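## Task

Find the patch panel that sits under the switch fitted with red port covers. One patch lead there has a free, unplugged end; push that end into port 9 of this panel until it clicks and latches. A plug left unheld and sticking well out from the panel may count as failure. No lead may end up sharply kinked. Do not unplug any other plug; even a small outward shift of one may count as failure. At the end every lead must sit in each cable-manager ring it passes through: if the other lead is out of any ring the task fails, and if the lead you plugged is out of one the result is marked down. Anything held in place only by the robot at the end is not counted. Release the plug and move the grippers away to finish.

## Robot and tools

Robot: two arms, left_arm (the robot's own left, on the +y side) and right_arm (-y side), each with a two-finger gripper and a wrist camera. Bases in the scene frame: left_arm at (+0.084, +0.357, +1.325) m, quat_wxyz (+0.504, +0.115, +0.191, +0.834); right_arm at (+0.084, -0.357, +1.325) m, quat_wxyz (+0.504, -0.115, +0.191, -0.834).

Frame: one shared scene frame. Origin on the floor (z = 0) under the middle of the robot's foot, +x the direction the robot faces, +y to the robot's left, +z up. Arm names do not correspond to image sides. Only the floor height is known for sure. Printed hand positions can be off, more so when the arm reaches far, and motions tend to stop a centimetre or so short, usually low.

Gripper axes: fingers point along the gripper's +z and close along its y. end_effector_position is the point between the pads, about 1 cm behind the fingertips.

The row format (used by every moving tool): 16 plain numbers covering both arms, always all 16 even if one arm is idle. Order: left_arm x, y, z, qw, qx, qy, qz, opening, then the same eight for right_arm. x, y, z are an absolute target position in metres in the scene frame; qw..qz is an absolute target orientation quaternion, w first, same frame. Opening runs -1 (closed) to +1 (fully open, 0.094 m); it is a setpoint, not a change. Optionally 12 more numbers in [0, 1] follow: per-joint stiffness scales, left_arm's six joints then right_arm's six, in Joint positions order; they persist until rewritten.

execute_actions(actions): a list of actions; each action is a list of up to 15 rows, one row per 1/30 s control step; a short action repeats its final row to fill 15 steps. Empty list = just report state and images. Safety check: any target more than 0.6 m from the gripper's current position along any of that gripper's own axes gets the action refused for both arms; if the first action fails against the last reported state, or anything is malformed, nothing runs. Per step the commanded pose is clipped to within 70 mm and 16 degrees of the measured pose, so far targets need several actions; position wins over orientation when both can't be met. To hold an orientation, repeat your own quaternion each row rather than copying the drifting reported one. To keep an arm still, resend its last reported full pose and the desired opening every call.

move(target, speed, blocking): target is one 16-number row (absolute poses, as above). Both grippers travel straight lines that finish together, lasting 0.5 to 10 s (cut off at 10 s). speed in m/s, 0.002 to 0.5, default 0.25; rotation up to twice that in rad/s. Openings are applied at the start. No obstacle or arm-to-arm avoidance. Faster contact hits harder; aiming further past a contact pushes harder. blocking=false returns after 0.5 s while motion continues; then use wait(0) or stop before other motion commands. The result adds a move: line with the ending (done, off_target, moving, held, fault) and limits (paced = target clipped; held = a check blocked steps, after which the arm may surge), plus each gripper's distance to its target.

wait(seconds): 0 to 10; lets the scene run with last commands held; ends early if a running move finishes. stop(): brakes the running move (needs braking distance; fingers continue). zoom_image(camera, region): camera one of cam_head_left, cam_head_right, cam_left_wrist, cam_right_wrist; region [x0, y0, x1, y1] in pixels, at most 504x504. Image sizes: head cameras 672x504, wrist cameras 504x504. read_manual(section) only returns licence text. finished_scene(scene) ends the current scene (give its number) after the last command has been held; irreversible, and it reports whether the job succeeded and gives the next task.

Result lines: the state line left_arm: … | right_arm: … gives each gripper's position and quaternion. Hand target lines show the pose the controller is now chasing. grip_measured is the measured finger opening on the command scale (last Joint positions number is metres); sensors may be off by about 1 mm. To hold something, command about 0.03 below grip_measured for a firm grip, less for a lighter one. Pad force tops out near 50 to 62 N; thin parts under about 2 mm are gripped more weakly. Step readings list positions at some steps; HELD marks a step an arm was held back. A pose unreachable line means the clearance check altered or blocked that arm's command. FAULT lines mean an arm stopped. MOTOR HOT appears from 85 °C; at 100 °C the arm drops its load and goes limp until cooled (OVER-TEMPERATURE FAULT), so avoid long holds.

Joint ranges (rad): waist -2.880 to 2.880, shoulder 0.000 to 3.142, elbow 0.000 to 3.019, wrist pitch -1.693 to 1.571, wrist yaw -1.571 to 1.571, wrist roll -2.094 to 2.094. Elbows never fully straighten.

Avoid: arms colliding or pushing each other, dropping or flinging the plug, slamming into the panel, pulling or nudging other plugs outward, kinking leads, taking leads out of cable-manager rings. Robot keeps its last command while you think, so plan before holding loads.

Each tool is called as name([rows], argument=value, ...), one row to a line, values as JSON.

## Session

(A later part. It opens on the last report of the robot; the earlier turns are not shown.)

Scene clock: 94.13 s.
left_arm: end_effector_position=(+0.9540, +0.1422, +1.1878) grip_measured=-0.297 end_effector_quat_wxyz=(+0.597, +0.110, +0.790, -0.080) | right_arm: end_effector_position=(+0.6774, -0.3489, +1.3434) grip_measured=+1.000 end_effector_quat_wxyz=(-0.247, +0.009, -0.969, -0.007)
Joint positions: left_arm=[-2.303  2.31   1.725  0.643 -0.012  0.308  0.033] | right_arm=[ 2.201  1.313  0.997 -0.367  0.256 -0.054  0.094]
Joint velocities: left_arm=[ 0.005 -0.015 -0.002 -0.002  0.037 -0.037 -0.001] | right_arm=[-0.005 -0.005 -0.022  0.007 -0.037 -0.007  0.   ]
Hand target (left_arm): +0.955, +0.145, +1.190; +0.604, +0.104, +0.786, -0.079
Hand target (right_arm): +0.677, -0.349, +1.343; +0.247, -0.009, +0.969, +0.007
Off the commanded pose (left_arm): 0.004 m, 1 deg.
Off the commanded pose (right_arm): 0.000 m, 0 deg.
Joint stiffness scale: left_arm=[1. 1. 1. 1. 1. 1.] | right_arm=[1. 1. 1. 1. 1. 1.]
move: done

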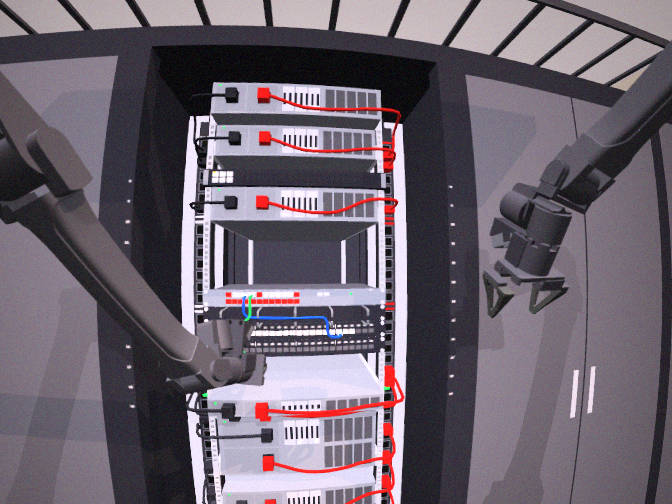

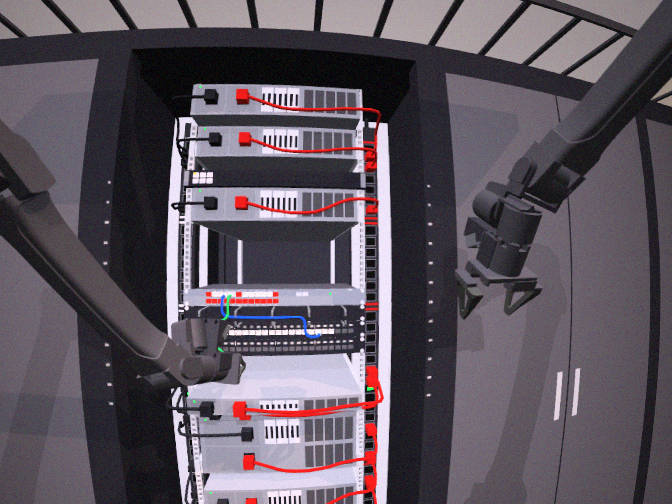

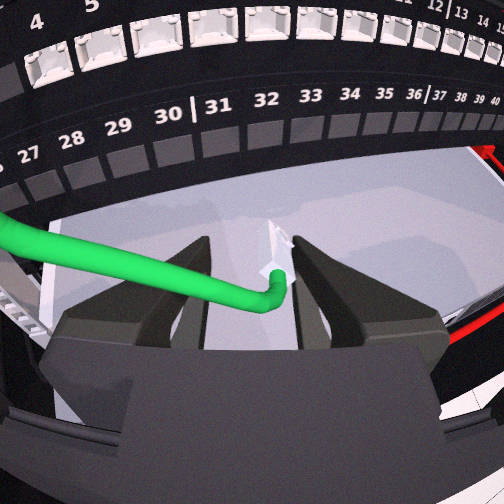

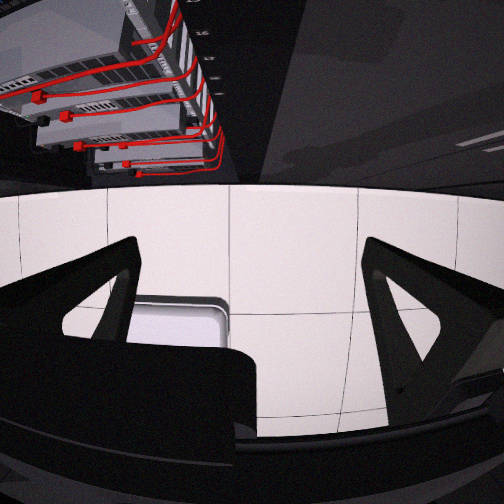

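move(target=[0.95,0.143,1.197,0.607,0.271,0.745,0.053,-0.5,0.6774,-0.3489,1.3434,0.247,-0.009,0.969,0.007,1], speed=0.1)

zoom_image(camera="cam_left_wrist", region=[150,150,350,350])

Scene clock: 96.87 s.
left_arm: end_effector_position=(+0.9440, +0.1419, +1.1762) grip_measured=-0.497 end_effector_quat_wxyz=(+0.590, +0.275, +0.758, +0.045) | right_arm: end_effector_position=(+0.6774, -0.3489, +1.3434) grip_measured=+1.000 end_effector_quat_wxyz=(-0.247, +0.009, -0.969, -0.007)
Joint positions: left_arm=[-2.303  2.31   1.7    0.643 -0.019  0.727  0.024] | right_arm=[ 2.201  1.313  0.997 -0.367  0.256 -0.054  0.094]
Joint velocities: left_arm=[-0.005 -0.015 -0.002 -0.017  0.007  0.022 -0.   ] | right_arm=[-0.005 -0.005  0.007 -0.012  0.007  0.037  0.   ]
Hand target (left_arm): +0.950, +0.143, +1.197; +0.607, +0.271, +0.745, +0.053
Hand target (right_arm): +0.677, -0.349, +1.343; +0.247, -0.009, +0.969, +0.007
Off the commanded pose (left_arm): 0.022 m, 3 deg.
Off the commanded pose (right_arm): 0.000 m, 0 deg.
Joint stiffness scale: left_arm=[1. 1. 1. 1. 1. 1.] | right_arm=[1. 1. 1. 1. 1. 1.]
move: off_target (left_arm)

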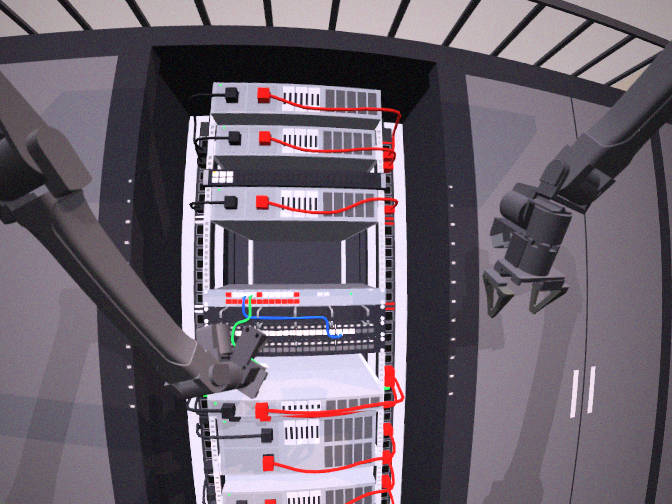

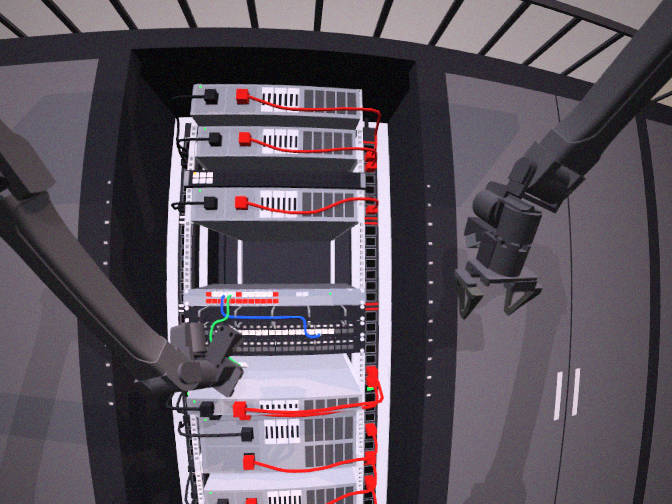

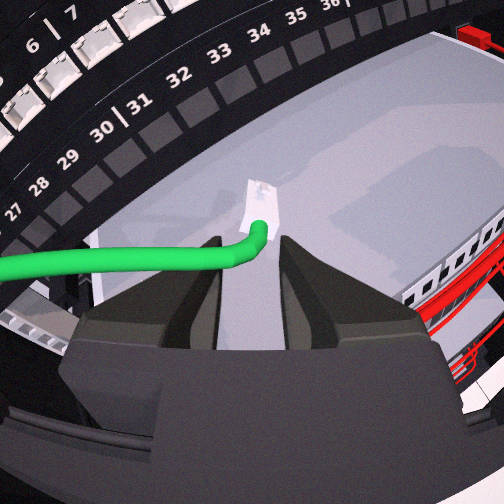

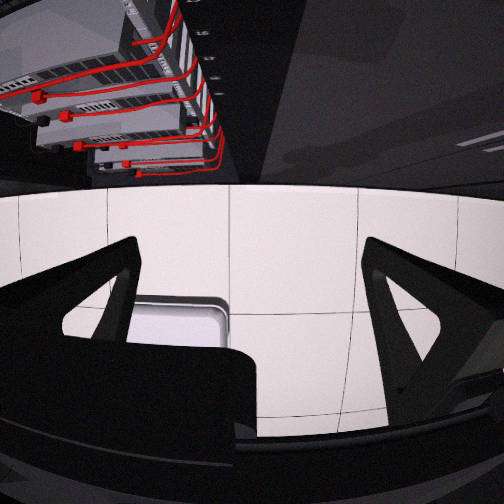

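Region (150, 150, 350, 350) of cam_left_wrist's 504x504 image, scaled by 2.520, with more detail than that image has.

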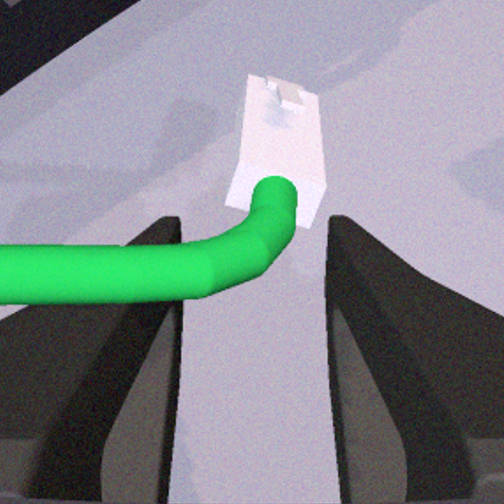

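execute_actions([
  [[0.965,0.143,1.205,0.607,0.271,0.745,0.053,-0.5,0.6774,-0.3489,1.3434,0.247,-0.009,0.969,0.007,1],[0.965,0.143,1.205,0.607,0.271,0.745,0.053,-0.5,0.6774,-0.3489,1.3434,0.247,-0.009,0.969,0.007,1],[0.965,0.143,1.205,0.607,0.271,0.745,0.053,-0.5,0.6774,-0.3489,1.3434,0.247,-0.009,0.969,0.007,1],[0.965,0.143,1.205,0.607,0.271,0.745,0.053,-0.5,0.6774,-0.3489,1.3434,0.247,-0.009,0.969,0.007,1],[0.957,0.143,1.19,0.607,0.271,0.745,0.053,-0.5,0.6774,-0.3489,1.3434,0.247,-0.009,0.969,0.007,1]],
])

zoom_image(camera="cam_left_wrist", region=[150,150,350,350])

Scene clock: 97.63 s.
left_arm: end_effector_position=(+0.9440, +0.1417, +1.1762) grip_measured=-0.497 end_effector_quat_wxyz=(+0.591, +0.276, +0.757, +0.045) | right_arm: end_effector_position=(+0.6774, -0.3489, +1.3434) grip_measured=+1.000 end_effector_quat_wxyz=(-0.247, +0.009, -0.969, -0.007)
Joint positions: left_arm=[-2.303  2.31   1.7    0.643 -0.018  0.729  0.024] | right_arm=[ 2.201  1.313  0.997 -0.367  0.256 -0.054  0.094]
Joint velocities: left_arm=[-0.034  0.005 -0.012  0.012  0.051 -0.037  0.001] | right_arm=[-0.005 -0.005  0.002 -0.002  0.037  0.007  0.   ]
Hand target (left_arm): +0.956, +0.143, +1.190; +0.607, +0.271, +0.745, +0.053
Hand target (right_arm): +0.677, -0.349, +1.343; +0.247, -0.009, +0.969, +0.007
Off the commanded pose (left_arm): 0.019 m, 3 deg.
Off the commanded pose (right_arm): 0.000 m, 0 deg.
Joint stiffness scale: left_arm=[1. 1. 1. 1. 1. 1.] | right_arm=[1. 1. 1. 1. 1. 1.]
Step readings (end_effector_position):
0: left_arm (+0.9440, +0.1419, +1.1762) | right_arm (+0.6774, -0.3489, +1.3434)
1: left_arm (+0.9440, +0.1419, +1.1762) | right_arm (+0.6774, -0.3489, +1.3434)
2: left_arm (+0.9440, +0.1419, +1.1762) | right_arm (+0.6774, -0.3489, +1.3434)
4: left_arm (+0.9440, +0.1419, +1.1762) | right_arm (+0.6774, -0.3489, +1.3434)
8: left_arm (+0.9440, +0.1417, +1.1762) | right_arm (+0.6774, -0.3489, +1.3434)
15: end_effector_position above

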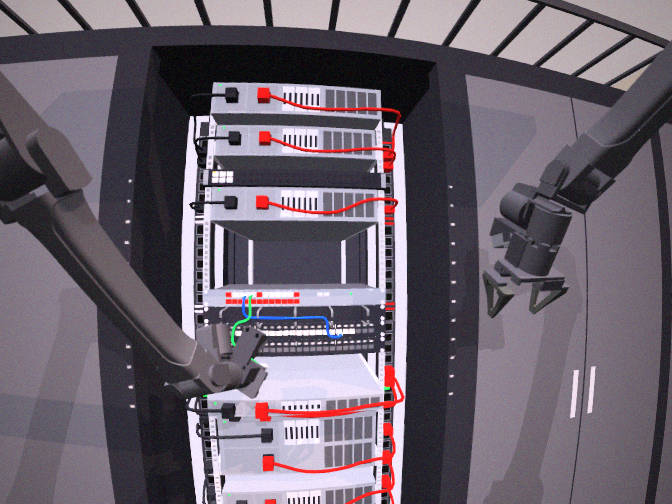

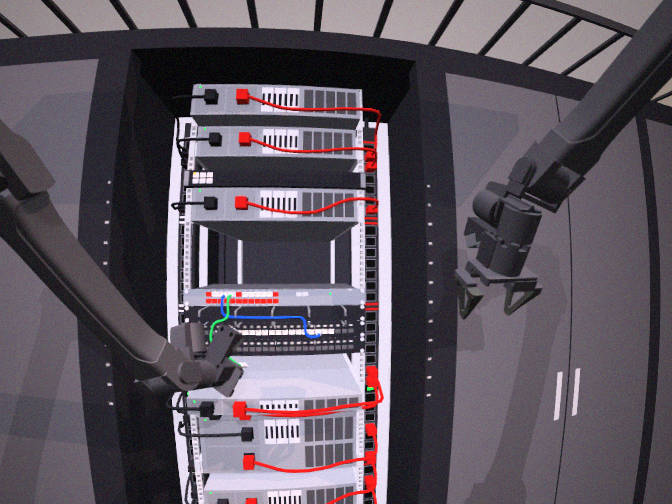

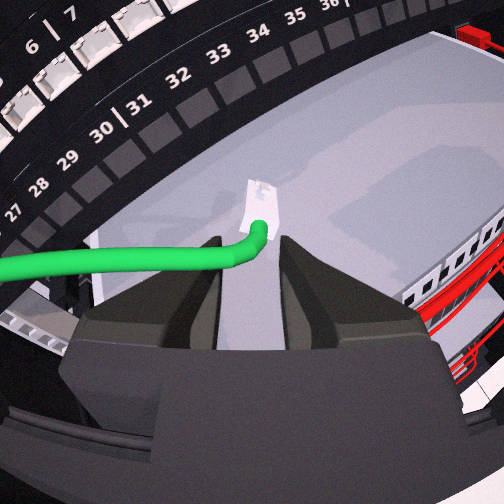

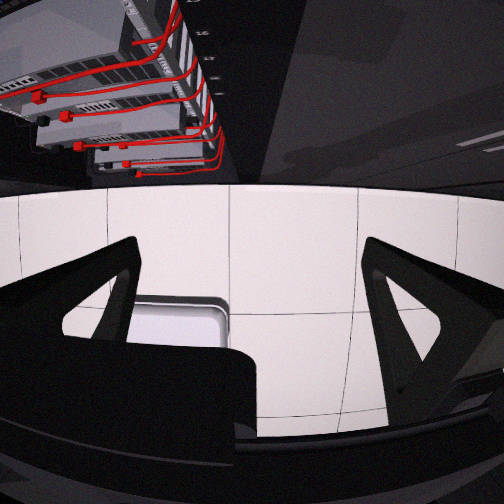

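Region (150, 150, 350, 350) of cam_left_wrist's 504x504 image, scaled by 2.520, with more detail than that image has.

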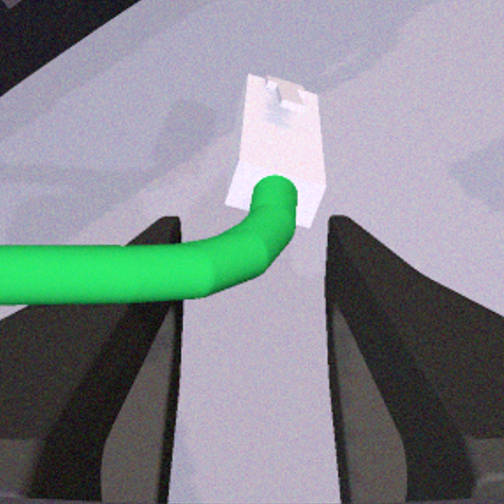

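Stronger forward command.

move(target=[0.972,0.138,1.19,0.607,0.271,0.745,0.053,-0.4,0.6774,-0.3489,1.3434,0.247,-0.009,0.969,0.007,1], speed=0.03)

zoom_image(camera="cam_left_wrist", region=[150,150,350,350])

Scene clock: 99.30 s.
left_arm: end_effector_position=(+0.9614, +0.1419, +1.1879) grip_measured=-0.403 end_effector_quat_wxyz=(+0.604, +0.269, +0.749, +0.050) | right_arm: end_effector_position=(+0.6774, -0.3489, +1.3434) grip_measured=+1.000 end_effector_quat_wxyz=(-0.247, +0.009, -0.969, -0.007)
Joint positions: left_arm=[-2.303  2.326  1.757  0.638 -0.018  0.729  0.028] | right_arm=[ 2.201  1.313  0.997 -0.367  0.256 -0.054  0.094]
Joint velocities: left_arm=[ 0.015 -0.005 -0.007 -0.007  0.007  0.066  0.   ] | right_arm=[ 0.005  0.005  0.002  0.002 -0.081 -0.007  0.   ]
Hand target (left_arm): +0.971, +0.139, +1.191; +0.607, +0.271, +0.745, +0.053
Hand target (right_arm): +0.677, -0.349, +1.343; +0.247, -0.009, +0.969, +0.007
Off the commanded pose (left_arm): 0.012 m, 1 deg.
Off the commanded pose (right_arm): 0.000 m, 0 deg.
Joint stiffness scale: left_arm=[1. 1. 1. 1. 1. 1.] | right_arm=[1. 1. 1. 1. 1. 1.]
move: off_target (left_arm)

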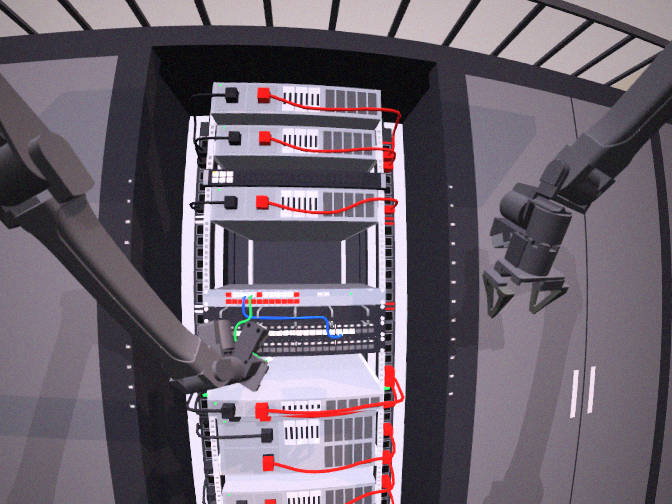

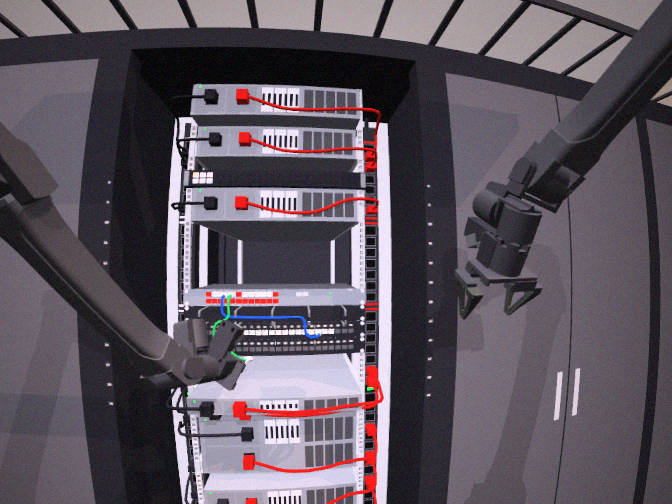

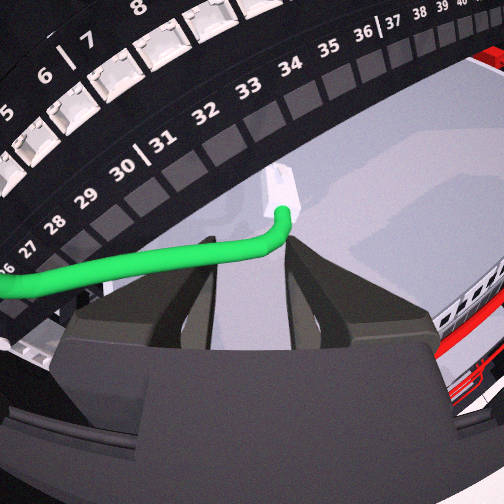

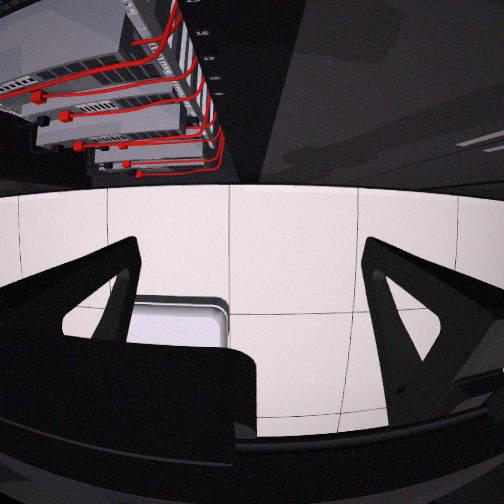

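Region (150, 150, 350, 350) of cam_left_wrist's 504x504 image, scaled by 2.520, with more detail than that image has.

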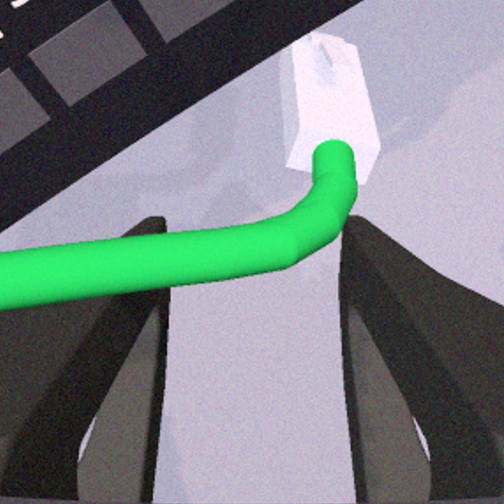

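move(target=[0.87,0.15,1.21,0.604,0.1035,0.786,-0.079,0.6,0.6774,-0.3489,1.3434,0.247,-0.009,0.969,0.007,1], speed=0.1)

move(target=[0.87,0.15,1.26,0.604,0.1035,0.786,-0.079,0.6,0.6774,-0.3489,1.3434,0.247,-0.009,0.969,0.007,1], speed=0.1)

move(target=[0.915,0.165,1.19,0.604,0.1035,0.786,-0.079,0.6,0.6774,-0.3489,1.3434,0.247,-0.009,0.969,0.007,1], speed=0.08)

move(target=[0.972,0.15,1.19,0.604,0.1035,0.786,-0.079,0.5,0.6774,-0.3489,1.3434,0.247,-0.009,0.969,0.007,1], speed=0.05)

move(target=[0.955,0.145,1.19,0.604,0.1035,0.786,-0.079,-0.3,0.6774,-0.3489,1.3434,0.247,-0.009,0.969,0.007,1], speed=0.02)

Scene clock: 102.20 s.
left_arm: end_effector_position=(+0.8659, +0.1617, +1.1831) grip_measured=+0.597 end_effector_quat_wxyz=(+0.584, +0.109, +0.801, -0.070) | right_arm: end_effector_position=(+0.6774, -0.3489, +1.3434) grip_measured=+1.000 end_effector_quat_wxyz=(-0.247, +0.009, -0.969, -0.007)
Joint positions: left_arm=[-2.305  2.185  1.386  0.827 -0.039  0.313  0.075] | right_arm=[ 2.201  1.313  0.997 -0.367  0.256 -0.054  0.094]
Joint velocities: left_arm=[ 0.005  0.005  0.017  0.007  0.007 -0.066  0.   ] | right_arm=[-0.005  0.005 -0.002 -0.022  0.007 -0.022  0.   ]
Hand target (left_arm): +0.870, +0.149, +1.209; +0.604, +0.103, +0.786, -0.079
Hand target (right_arm): +0.677, -0.349, +1.343; +0.247, -0.009, +0.969, +0.007
Off the commanded pose (left_arm): 0.030 m, 3 deg.
Off the commanded pose (right_arm): 0.000 m, 0 deg.
Joint stiffness scale: left_arm=[1. 1. 1. 1. 1. 1.] | right_arm=[1. 1. 1. 1. 1. 1.]
move: off_target (left_arm)

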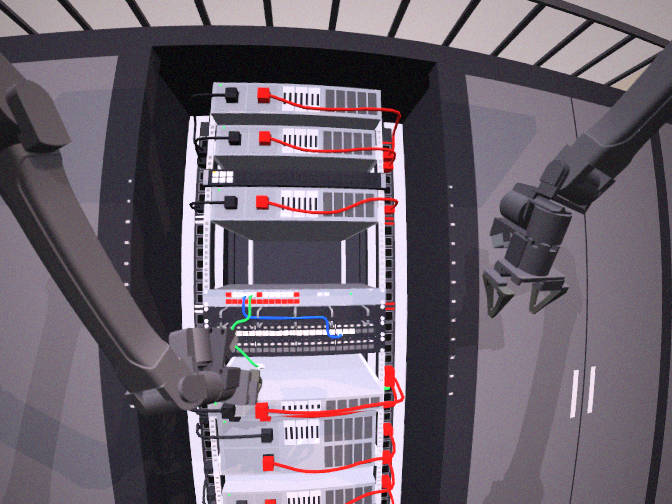

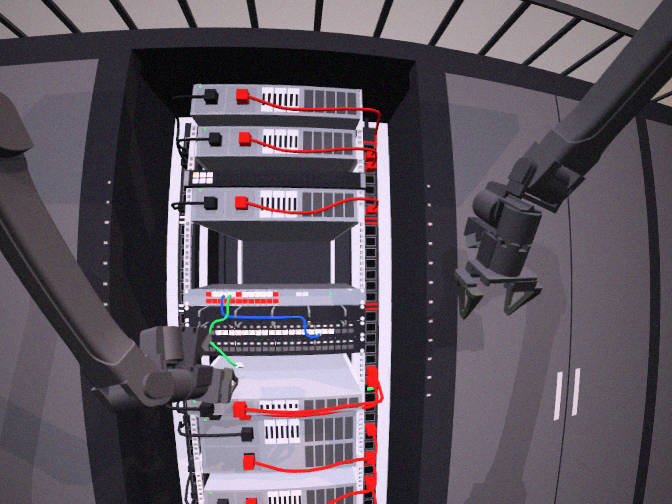

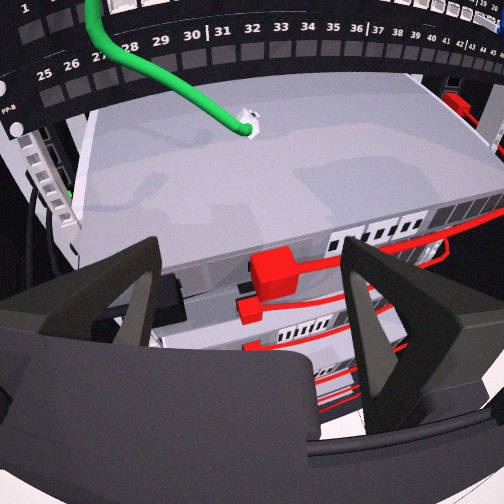

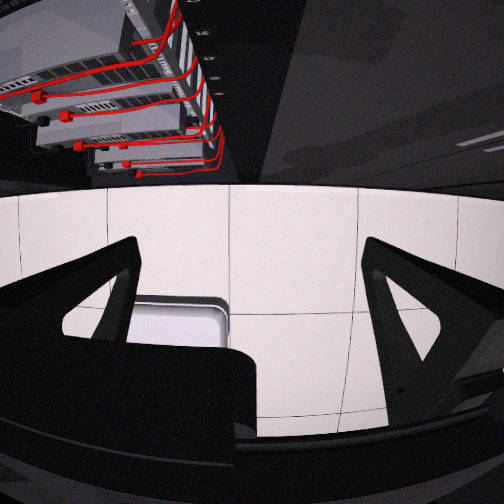

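Scene clock: 103.53 s.
left_arm: end_effector_position=(+0.8731, +0.1617, +1.2546) grip_measured=+0.597 end_effector_quat_wxyz=(+0.608, +0.101, +0.784, -0.070) | right_arm: end_effector_position=(+0.6774, -0.3489, +1.3434) grip_measured=+1.000 end_effector_quat_wxyz=(-0.247, +0.009, -0.969, -0.007)
Joint positions: left_arm=[-2.335  2.062  1.338  0.813 -0.063  0.312  0.075] | right_arm=[ 2.201  1.313  0.997 -0.367  0.256 -0.054  0.094]
Joint velocities: left_arm=[-0.005 -0.015 -0.012  0.012 -0.022 -0.022  0.   ] | right_arm=[-0.005  0.005  0.007  0.017  0.037 -0.007  0.   ]
Hand target (left_arm): +0.870, +0.150, +1.260; +0.604, +0.103, +0.786, -0.079
Hand target (right_arm): +0.677, -0.349, +1.343; +0.247, -0.009, +0.969, +0.007
Off the commanded pose (left_arm): 0.013 m, 1 deg.
Off the commanded pose (right_arm): 0.000 m, 0 deg.
Joint stiffness scale: left_arm=[1. 1. 1. 1. 1. 1.] | right_arm=[1. 1. 1. 1. 1. 1.]
move: off_target (left_arm)

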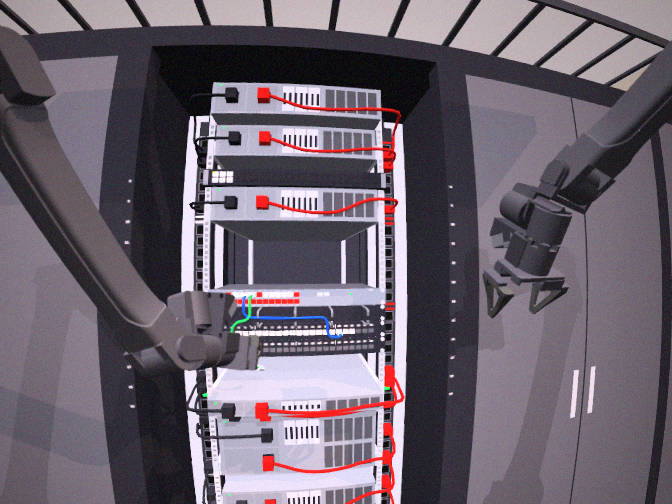

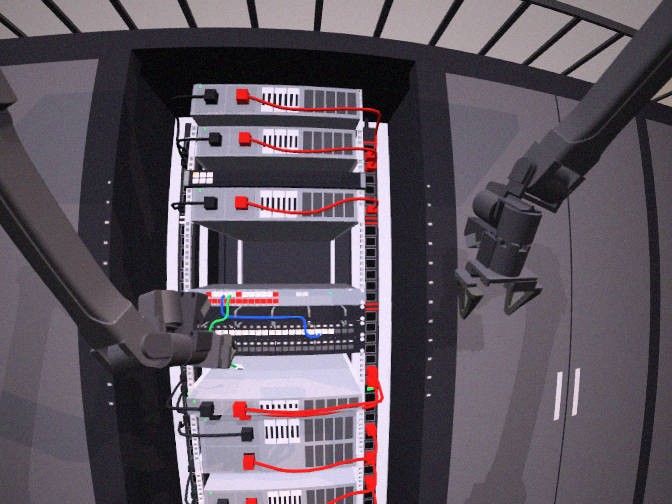

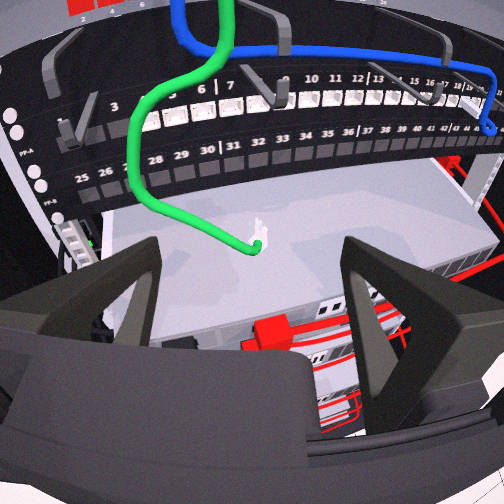

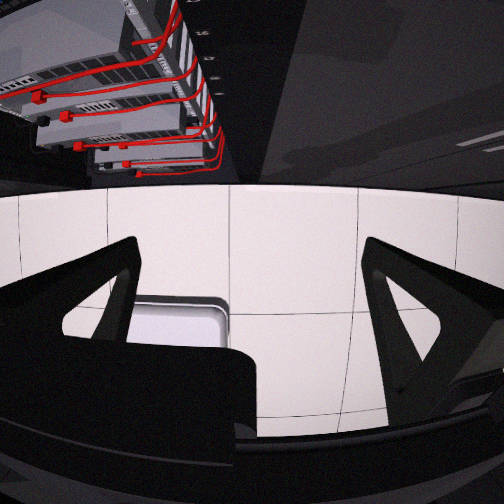

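Scene clock: 104.93 s.
left_arm: end_effector_position=(+0.9012, +0.1532, +1.1943) grip_measured=+0.597 end_effector_quat_wxyz=(+0.603, +0.111, +0.785, -0.084) | right_arm: end_effector_position=(+0.6774, -0.3489, +1.3434) grip_measured=+1.000 end_effector_quat_wxyz=(-0.247, +0.009, -0.969, -0.007)
Joint positions: left_arm=[-2.302  2.223  1.503  0.791  0.001  0.308  0.075] | right_arm=[ 2.201  1.313  0.997 -0.367  0.256 -0.054  0.094]
Joint velocities: left_arm=[-0.015 -0.015  0.002 -0.007 -0.051 -0.037 -0.   ] | right_arm=[-0.015 -0.005 -0.007  0.002  0.037 -0.066  0.   ]
Hand target (left_arm): +0.914, +0.166, +1.191; +0.604, +0.103, +0.786, -0.079
Hand target (right_arm): +0.677, -0.349, +1.343; +0.247, -0.009, +0.969, +0.007
Off the commanded pose (left_arm): 0.019 m, 1 deg.
Off the commanded pose (right_arm): 0.000 m, 0 deg.
Joint stiffness scale: left_arm=[1. 1. 1. 1. 1. 1.] | right_arm=[1. 1. 1. 1. 1. 1.]
move: off_target (left_arm)

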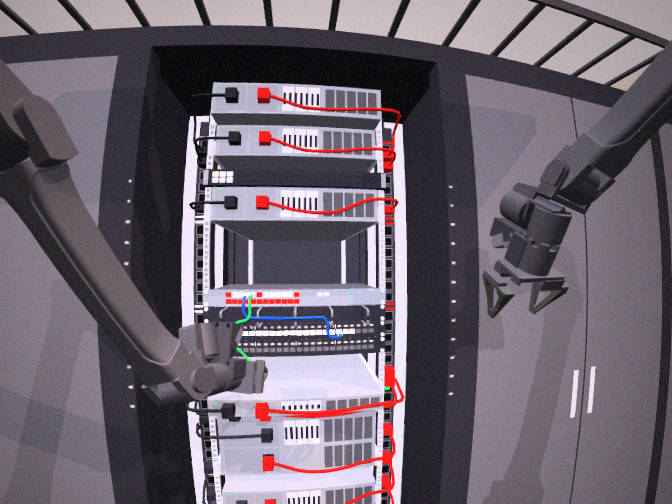

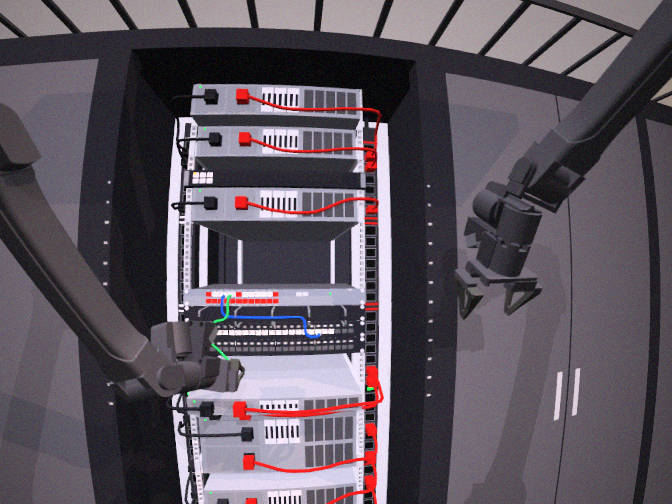

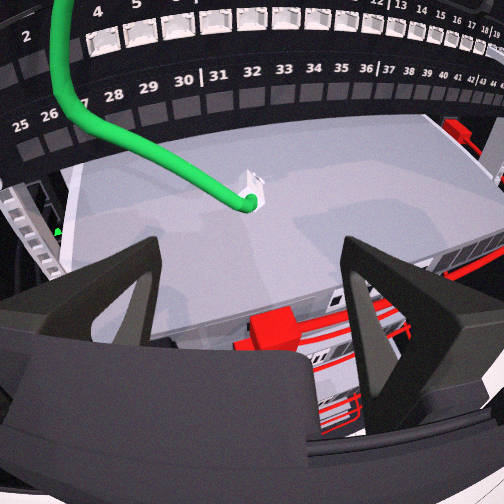

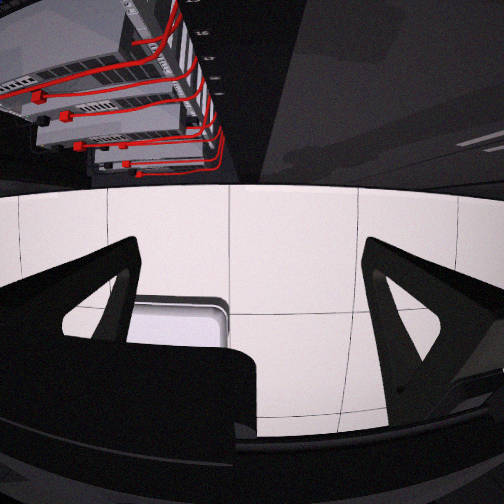

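Scene clock: 106.67 s.
left_arm: end_effector_position=(+0.9599, +0.1421, +1.1956) grip_measured=+0.503 end_effector_quat_wxyz=(+0.605, +0.110, +0.784, -0.083) | right_arm: end_effector_position=(+0.6774, -0.3489, +1.3434) grip_measured=+1.000 end_effector_quat_wxyz=(-0.247, +0.009, -0.969, -0.007)
Joint positions: left_arm=[-2.302  2.309  1.74   0.643 -0.     0.308  0.071] | right_arm=[ 2.201  1.313  0.997 -0.367  0.256 -0.054  0.094]
Joint velocities: left_arm=[ 0.005 -0.015  0.002 -0.017 -0.037 -0.022 -0.001] | right_arm=[ 0.024 -0.005  0.002 -0.022  0.095  0.037  0.   ]
Hand target (left_arm): +0.971, +0.151, +1.191; +0.604, +0.103, +0.786, -0.079
Hand target (right_arm): +0.677, -0.349, +1.343; +0.247, -0.009, +0.969, +0.007
Off the commanded pose (left_arm): 0.016 m, 1 deg.
Off the commanded pose (right_arm): 0.000 m, 0 deg.
Joint stiffness scale: left_arm=[1. 1. 1. 1. 1. 1.] | right_arm=[1. 1. 1. 1. 1. 1.]
move: off_target (left_arm)

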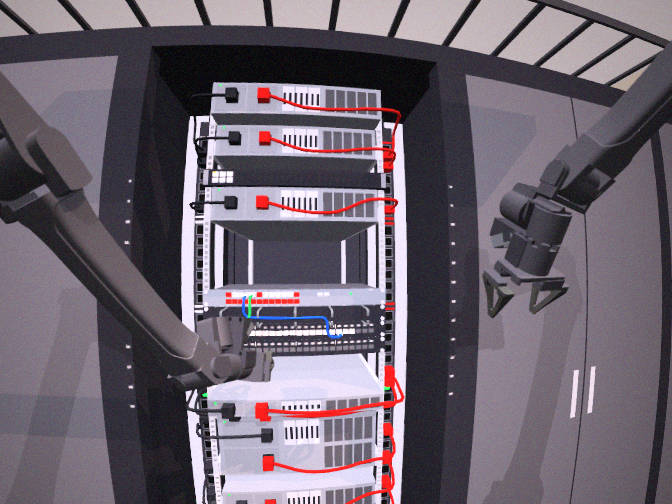

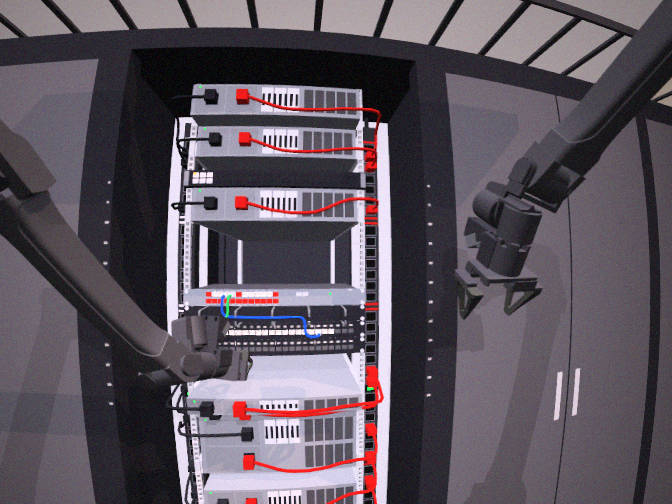

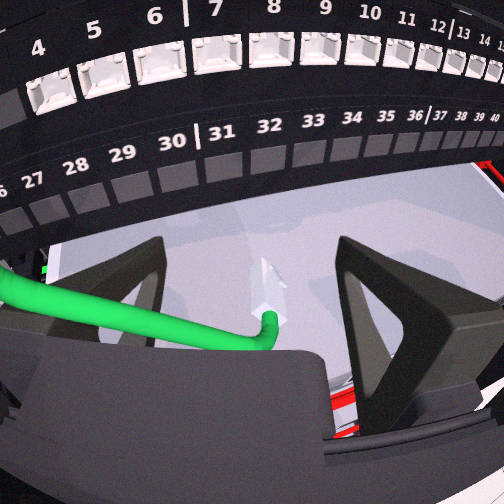

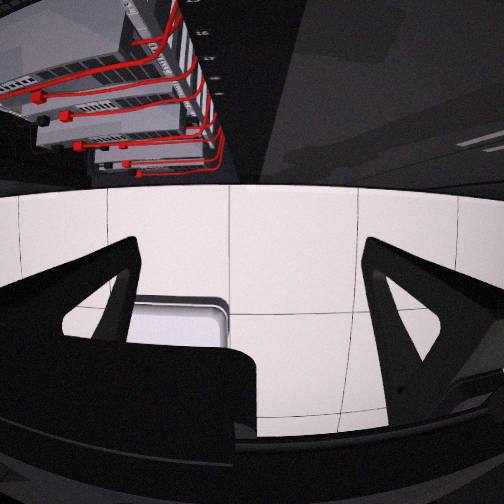

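Scene clock: 107.40 s.
left_arm: end_effector_position=(+0.9544, +0.1430, +1.1883) grip_measured=-0.297 end_effector_quat_wxyz=(+0.598, +0.109, +0.790, -0.080) | right_arm: end_effector_position=(+0.6774, -0.3489, +1.3434) grip_measured=+1.000 end_effector_quat_wxyz=(-0.247, +0.009, -0.969, -0.007)
Joint positions: left_arm=[-2.302  2.309  1.725  0.643 -0.012  0.308  0.033] | right_arm=[ 2.201  1.313  0.997 -0.367  0.256 -0.054  0.094]
Joint velocities: left_arm=[-0.005 -0.005  0.002  0.007 -0.037  0.007 -0.   ] | right_arm=[-0.005 -0.005  0.002  0.002  0.007 -0.037  0.   ]
Hand target (left_arm): +0.955, +0.145, +1.190; +0.604, +0.104, +0.786, -0.079
Hand target (right_arm): +0.677, -0.349, +1.343; +0.247, -0.009, +0.969, +0.007
Off the commanded pose (left_arm): 0.003 m, 1 deg.
Off the commanded pose (right_arm): 0.000 m, 0 deg.
Joint stiffness scale: left_arm=[1. 1. 1. 1. 1. 1.] | right_arm=[1. 1. 1. 1. 1. 1.]
move: done

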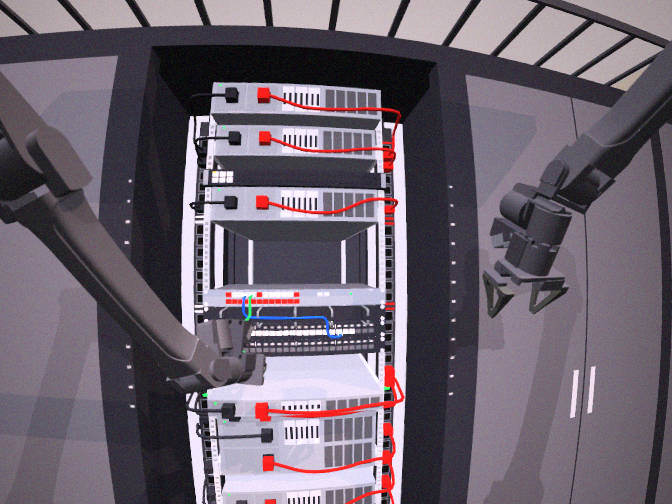

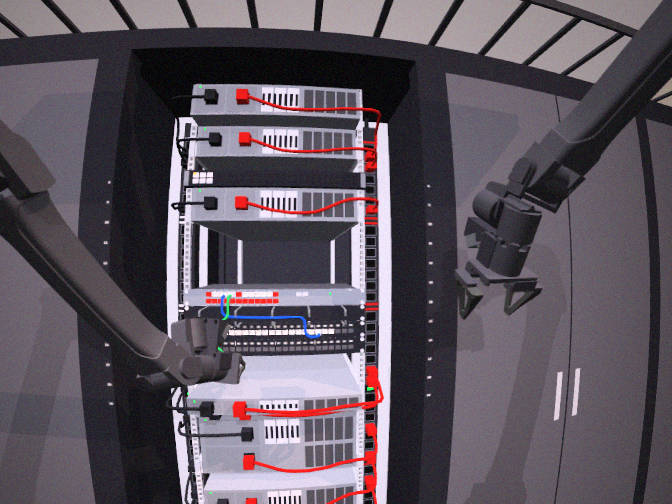

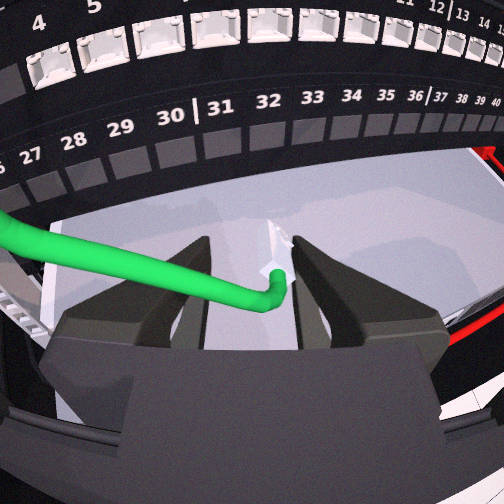

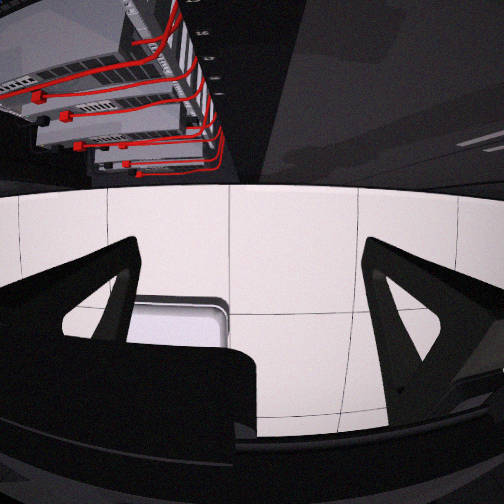

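execute_actions([
  [[0.962,0.145,1.192,0.607,0.271,0.745,0.053,-0.52,0.6774,-0.3489,1.3434,0.247,-0.009,0.969,0.007,1]],
])

zoom_image(camera="cam_left_wrist", region=[150,150,350,350])

Scene clock: 108.10 s.
left_arm: end_effector_position=(+0.9544, +0.1430, +1.1883) grip_measured=-0.517 end_effector_quat_wxyz=(+0.602, +0.263, +0.753, +0.040) | right_arm: end_effector_position=(+0.6774, -0.3489, +1.3434) grip_measured=+1.000 end_effector_quat_wxyz=(-0.247, +0.009, -0.969, -0.007)
Joint positions: left_arm=[-2.302  2.309  1.725  0.643 -0.012  0.705  0.023] | right_arm=[ 2.201  1.313  0.997 -0.367  0.256 -0.054  0.094]
Joint velocities: left_arm=[ 0.005 -0.015 -0.002  0.012  0.022  0.212  0.001] | right_arm=[-0.015 -0.005  0.002  0.007 -0.11   0.037  0.   ]
Hand target (left_arm): +0.962, +0.145, +1.192; +0.607, +0.271, +0.745, +0.053
Hand target (right_arm): +0.677, -0.349, +1.343; +0.247, -0.009, +0.969, +0.007
Off the commanded pose (left_arm): 0.009 m, 2 deg.
Off the commanded pose (right_arm): 0.000 m, 0 deg.
Joint stiffness scale: left_arm=[1. 1. 1. 1. 1. 1.] | right_arm=[1. 1. 1. 1. 1. 1.]
Step readings (end_effector_position):
0: left_arm (+0.9544, +0.1430, +1.1883) | right_arm (+0.6774, -0.3489, +1.3434)
1: left_arm (+0.9544, +0.1430, +1.1883) | right_arm (+0.6774, -0.3489, +1.3434)
2: left_arm (+0.9544, +0.1430, +1.1883) | right_arm (+0.6774, -0.3489, +1.3434)
4: left_arm (+0.9544, +0.1430, +1.1883) | right_arm (+0.6774, -0.3489, +1.3434)
8: left_arm (+0.9544, +0.1430, +1.1883) | right_arm (+0.6774, -0.3489, +1.3434)
15: end_effector_position above

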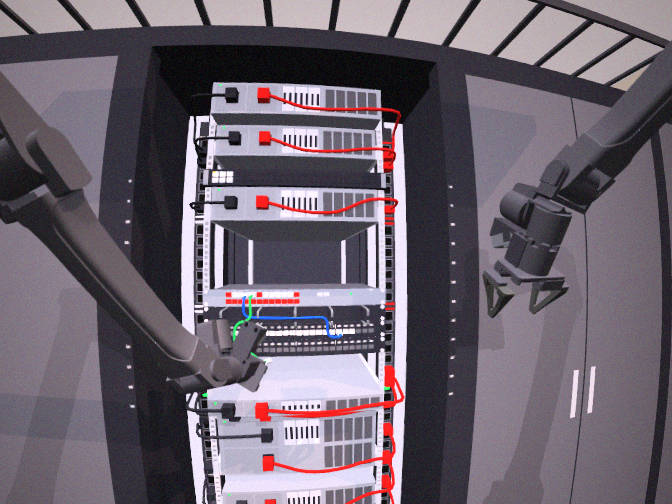

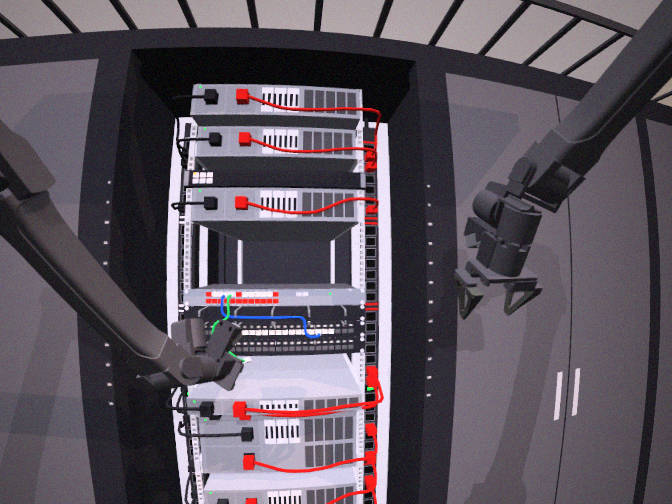

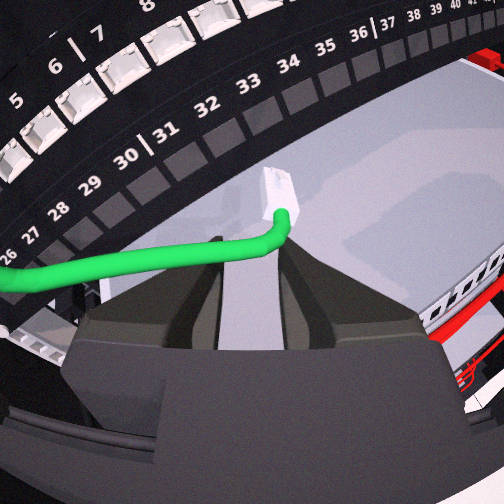

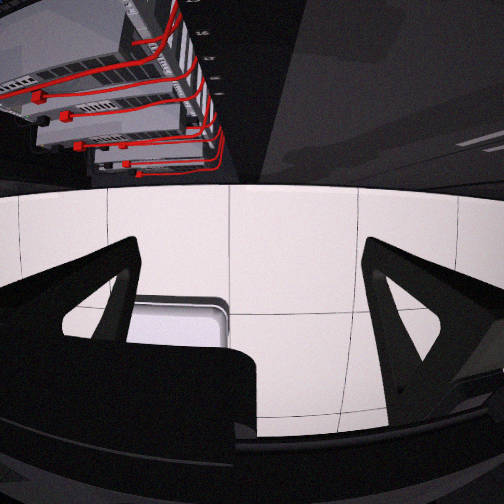

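Region (150, 150, 350, 350) of cam_left_wrist's 504x504 image, scaled by 2.520, with more detail than that image has.

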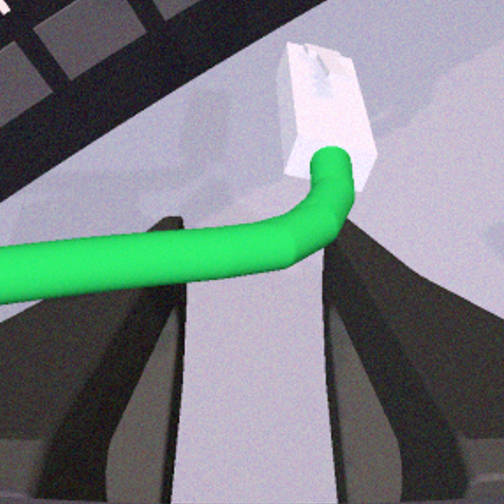

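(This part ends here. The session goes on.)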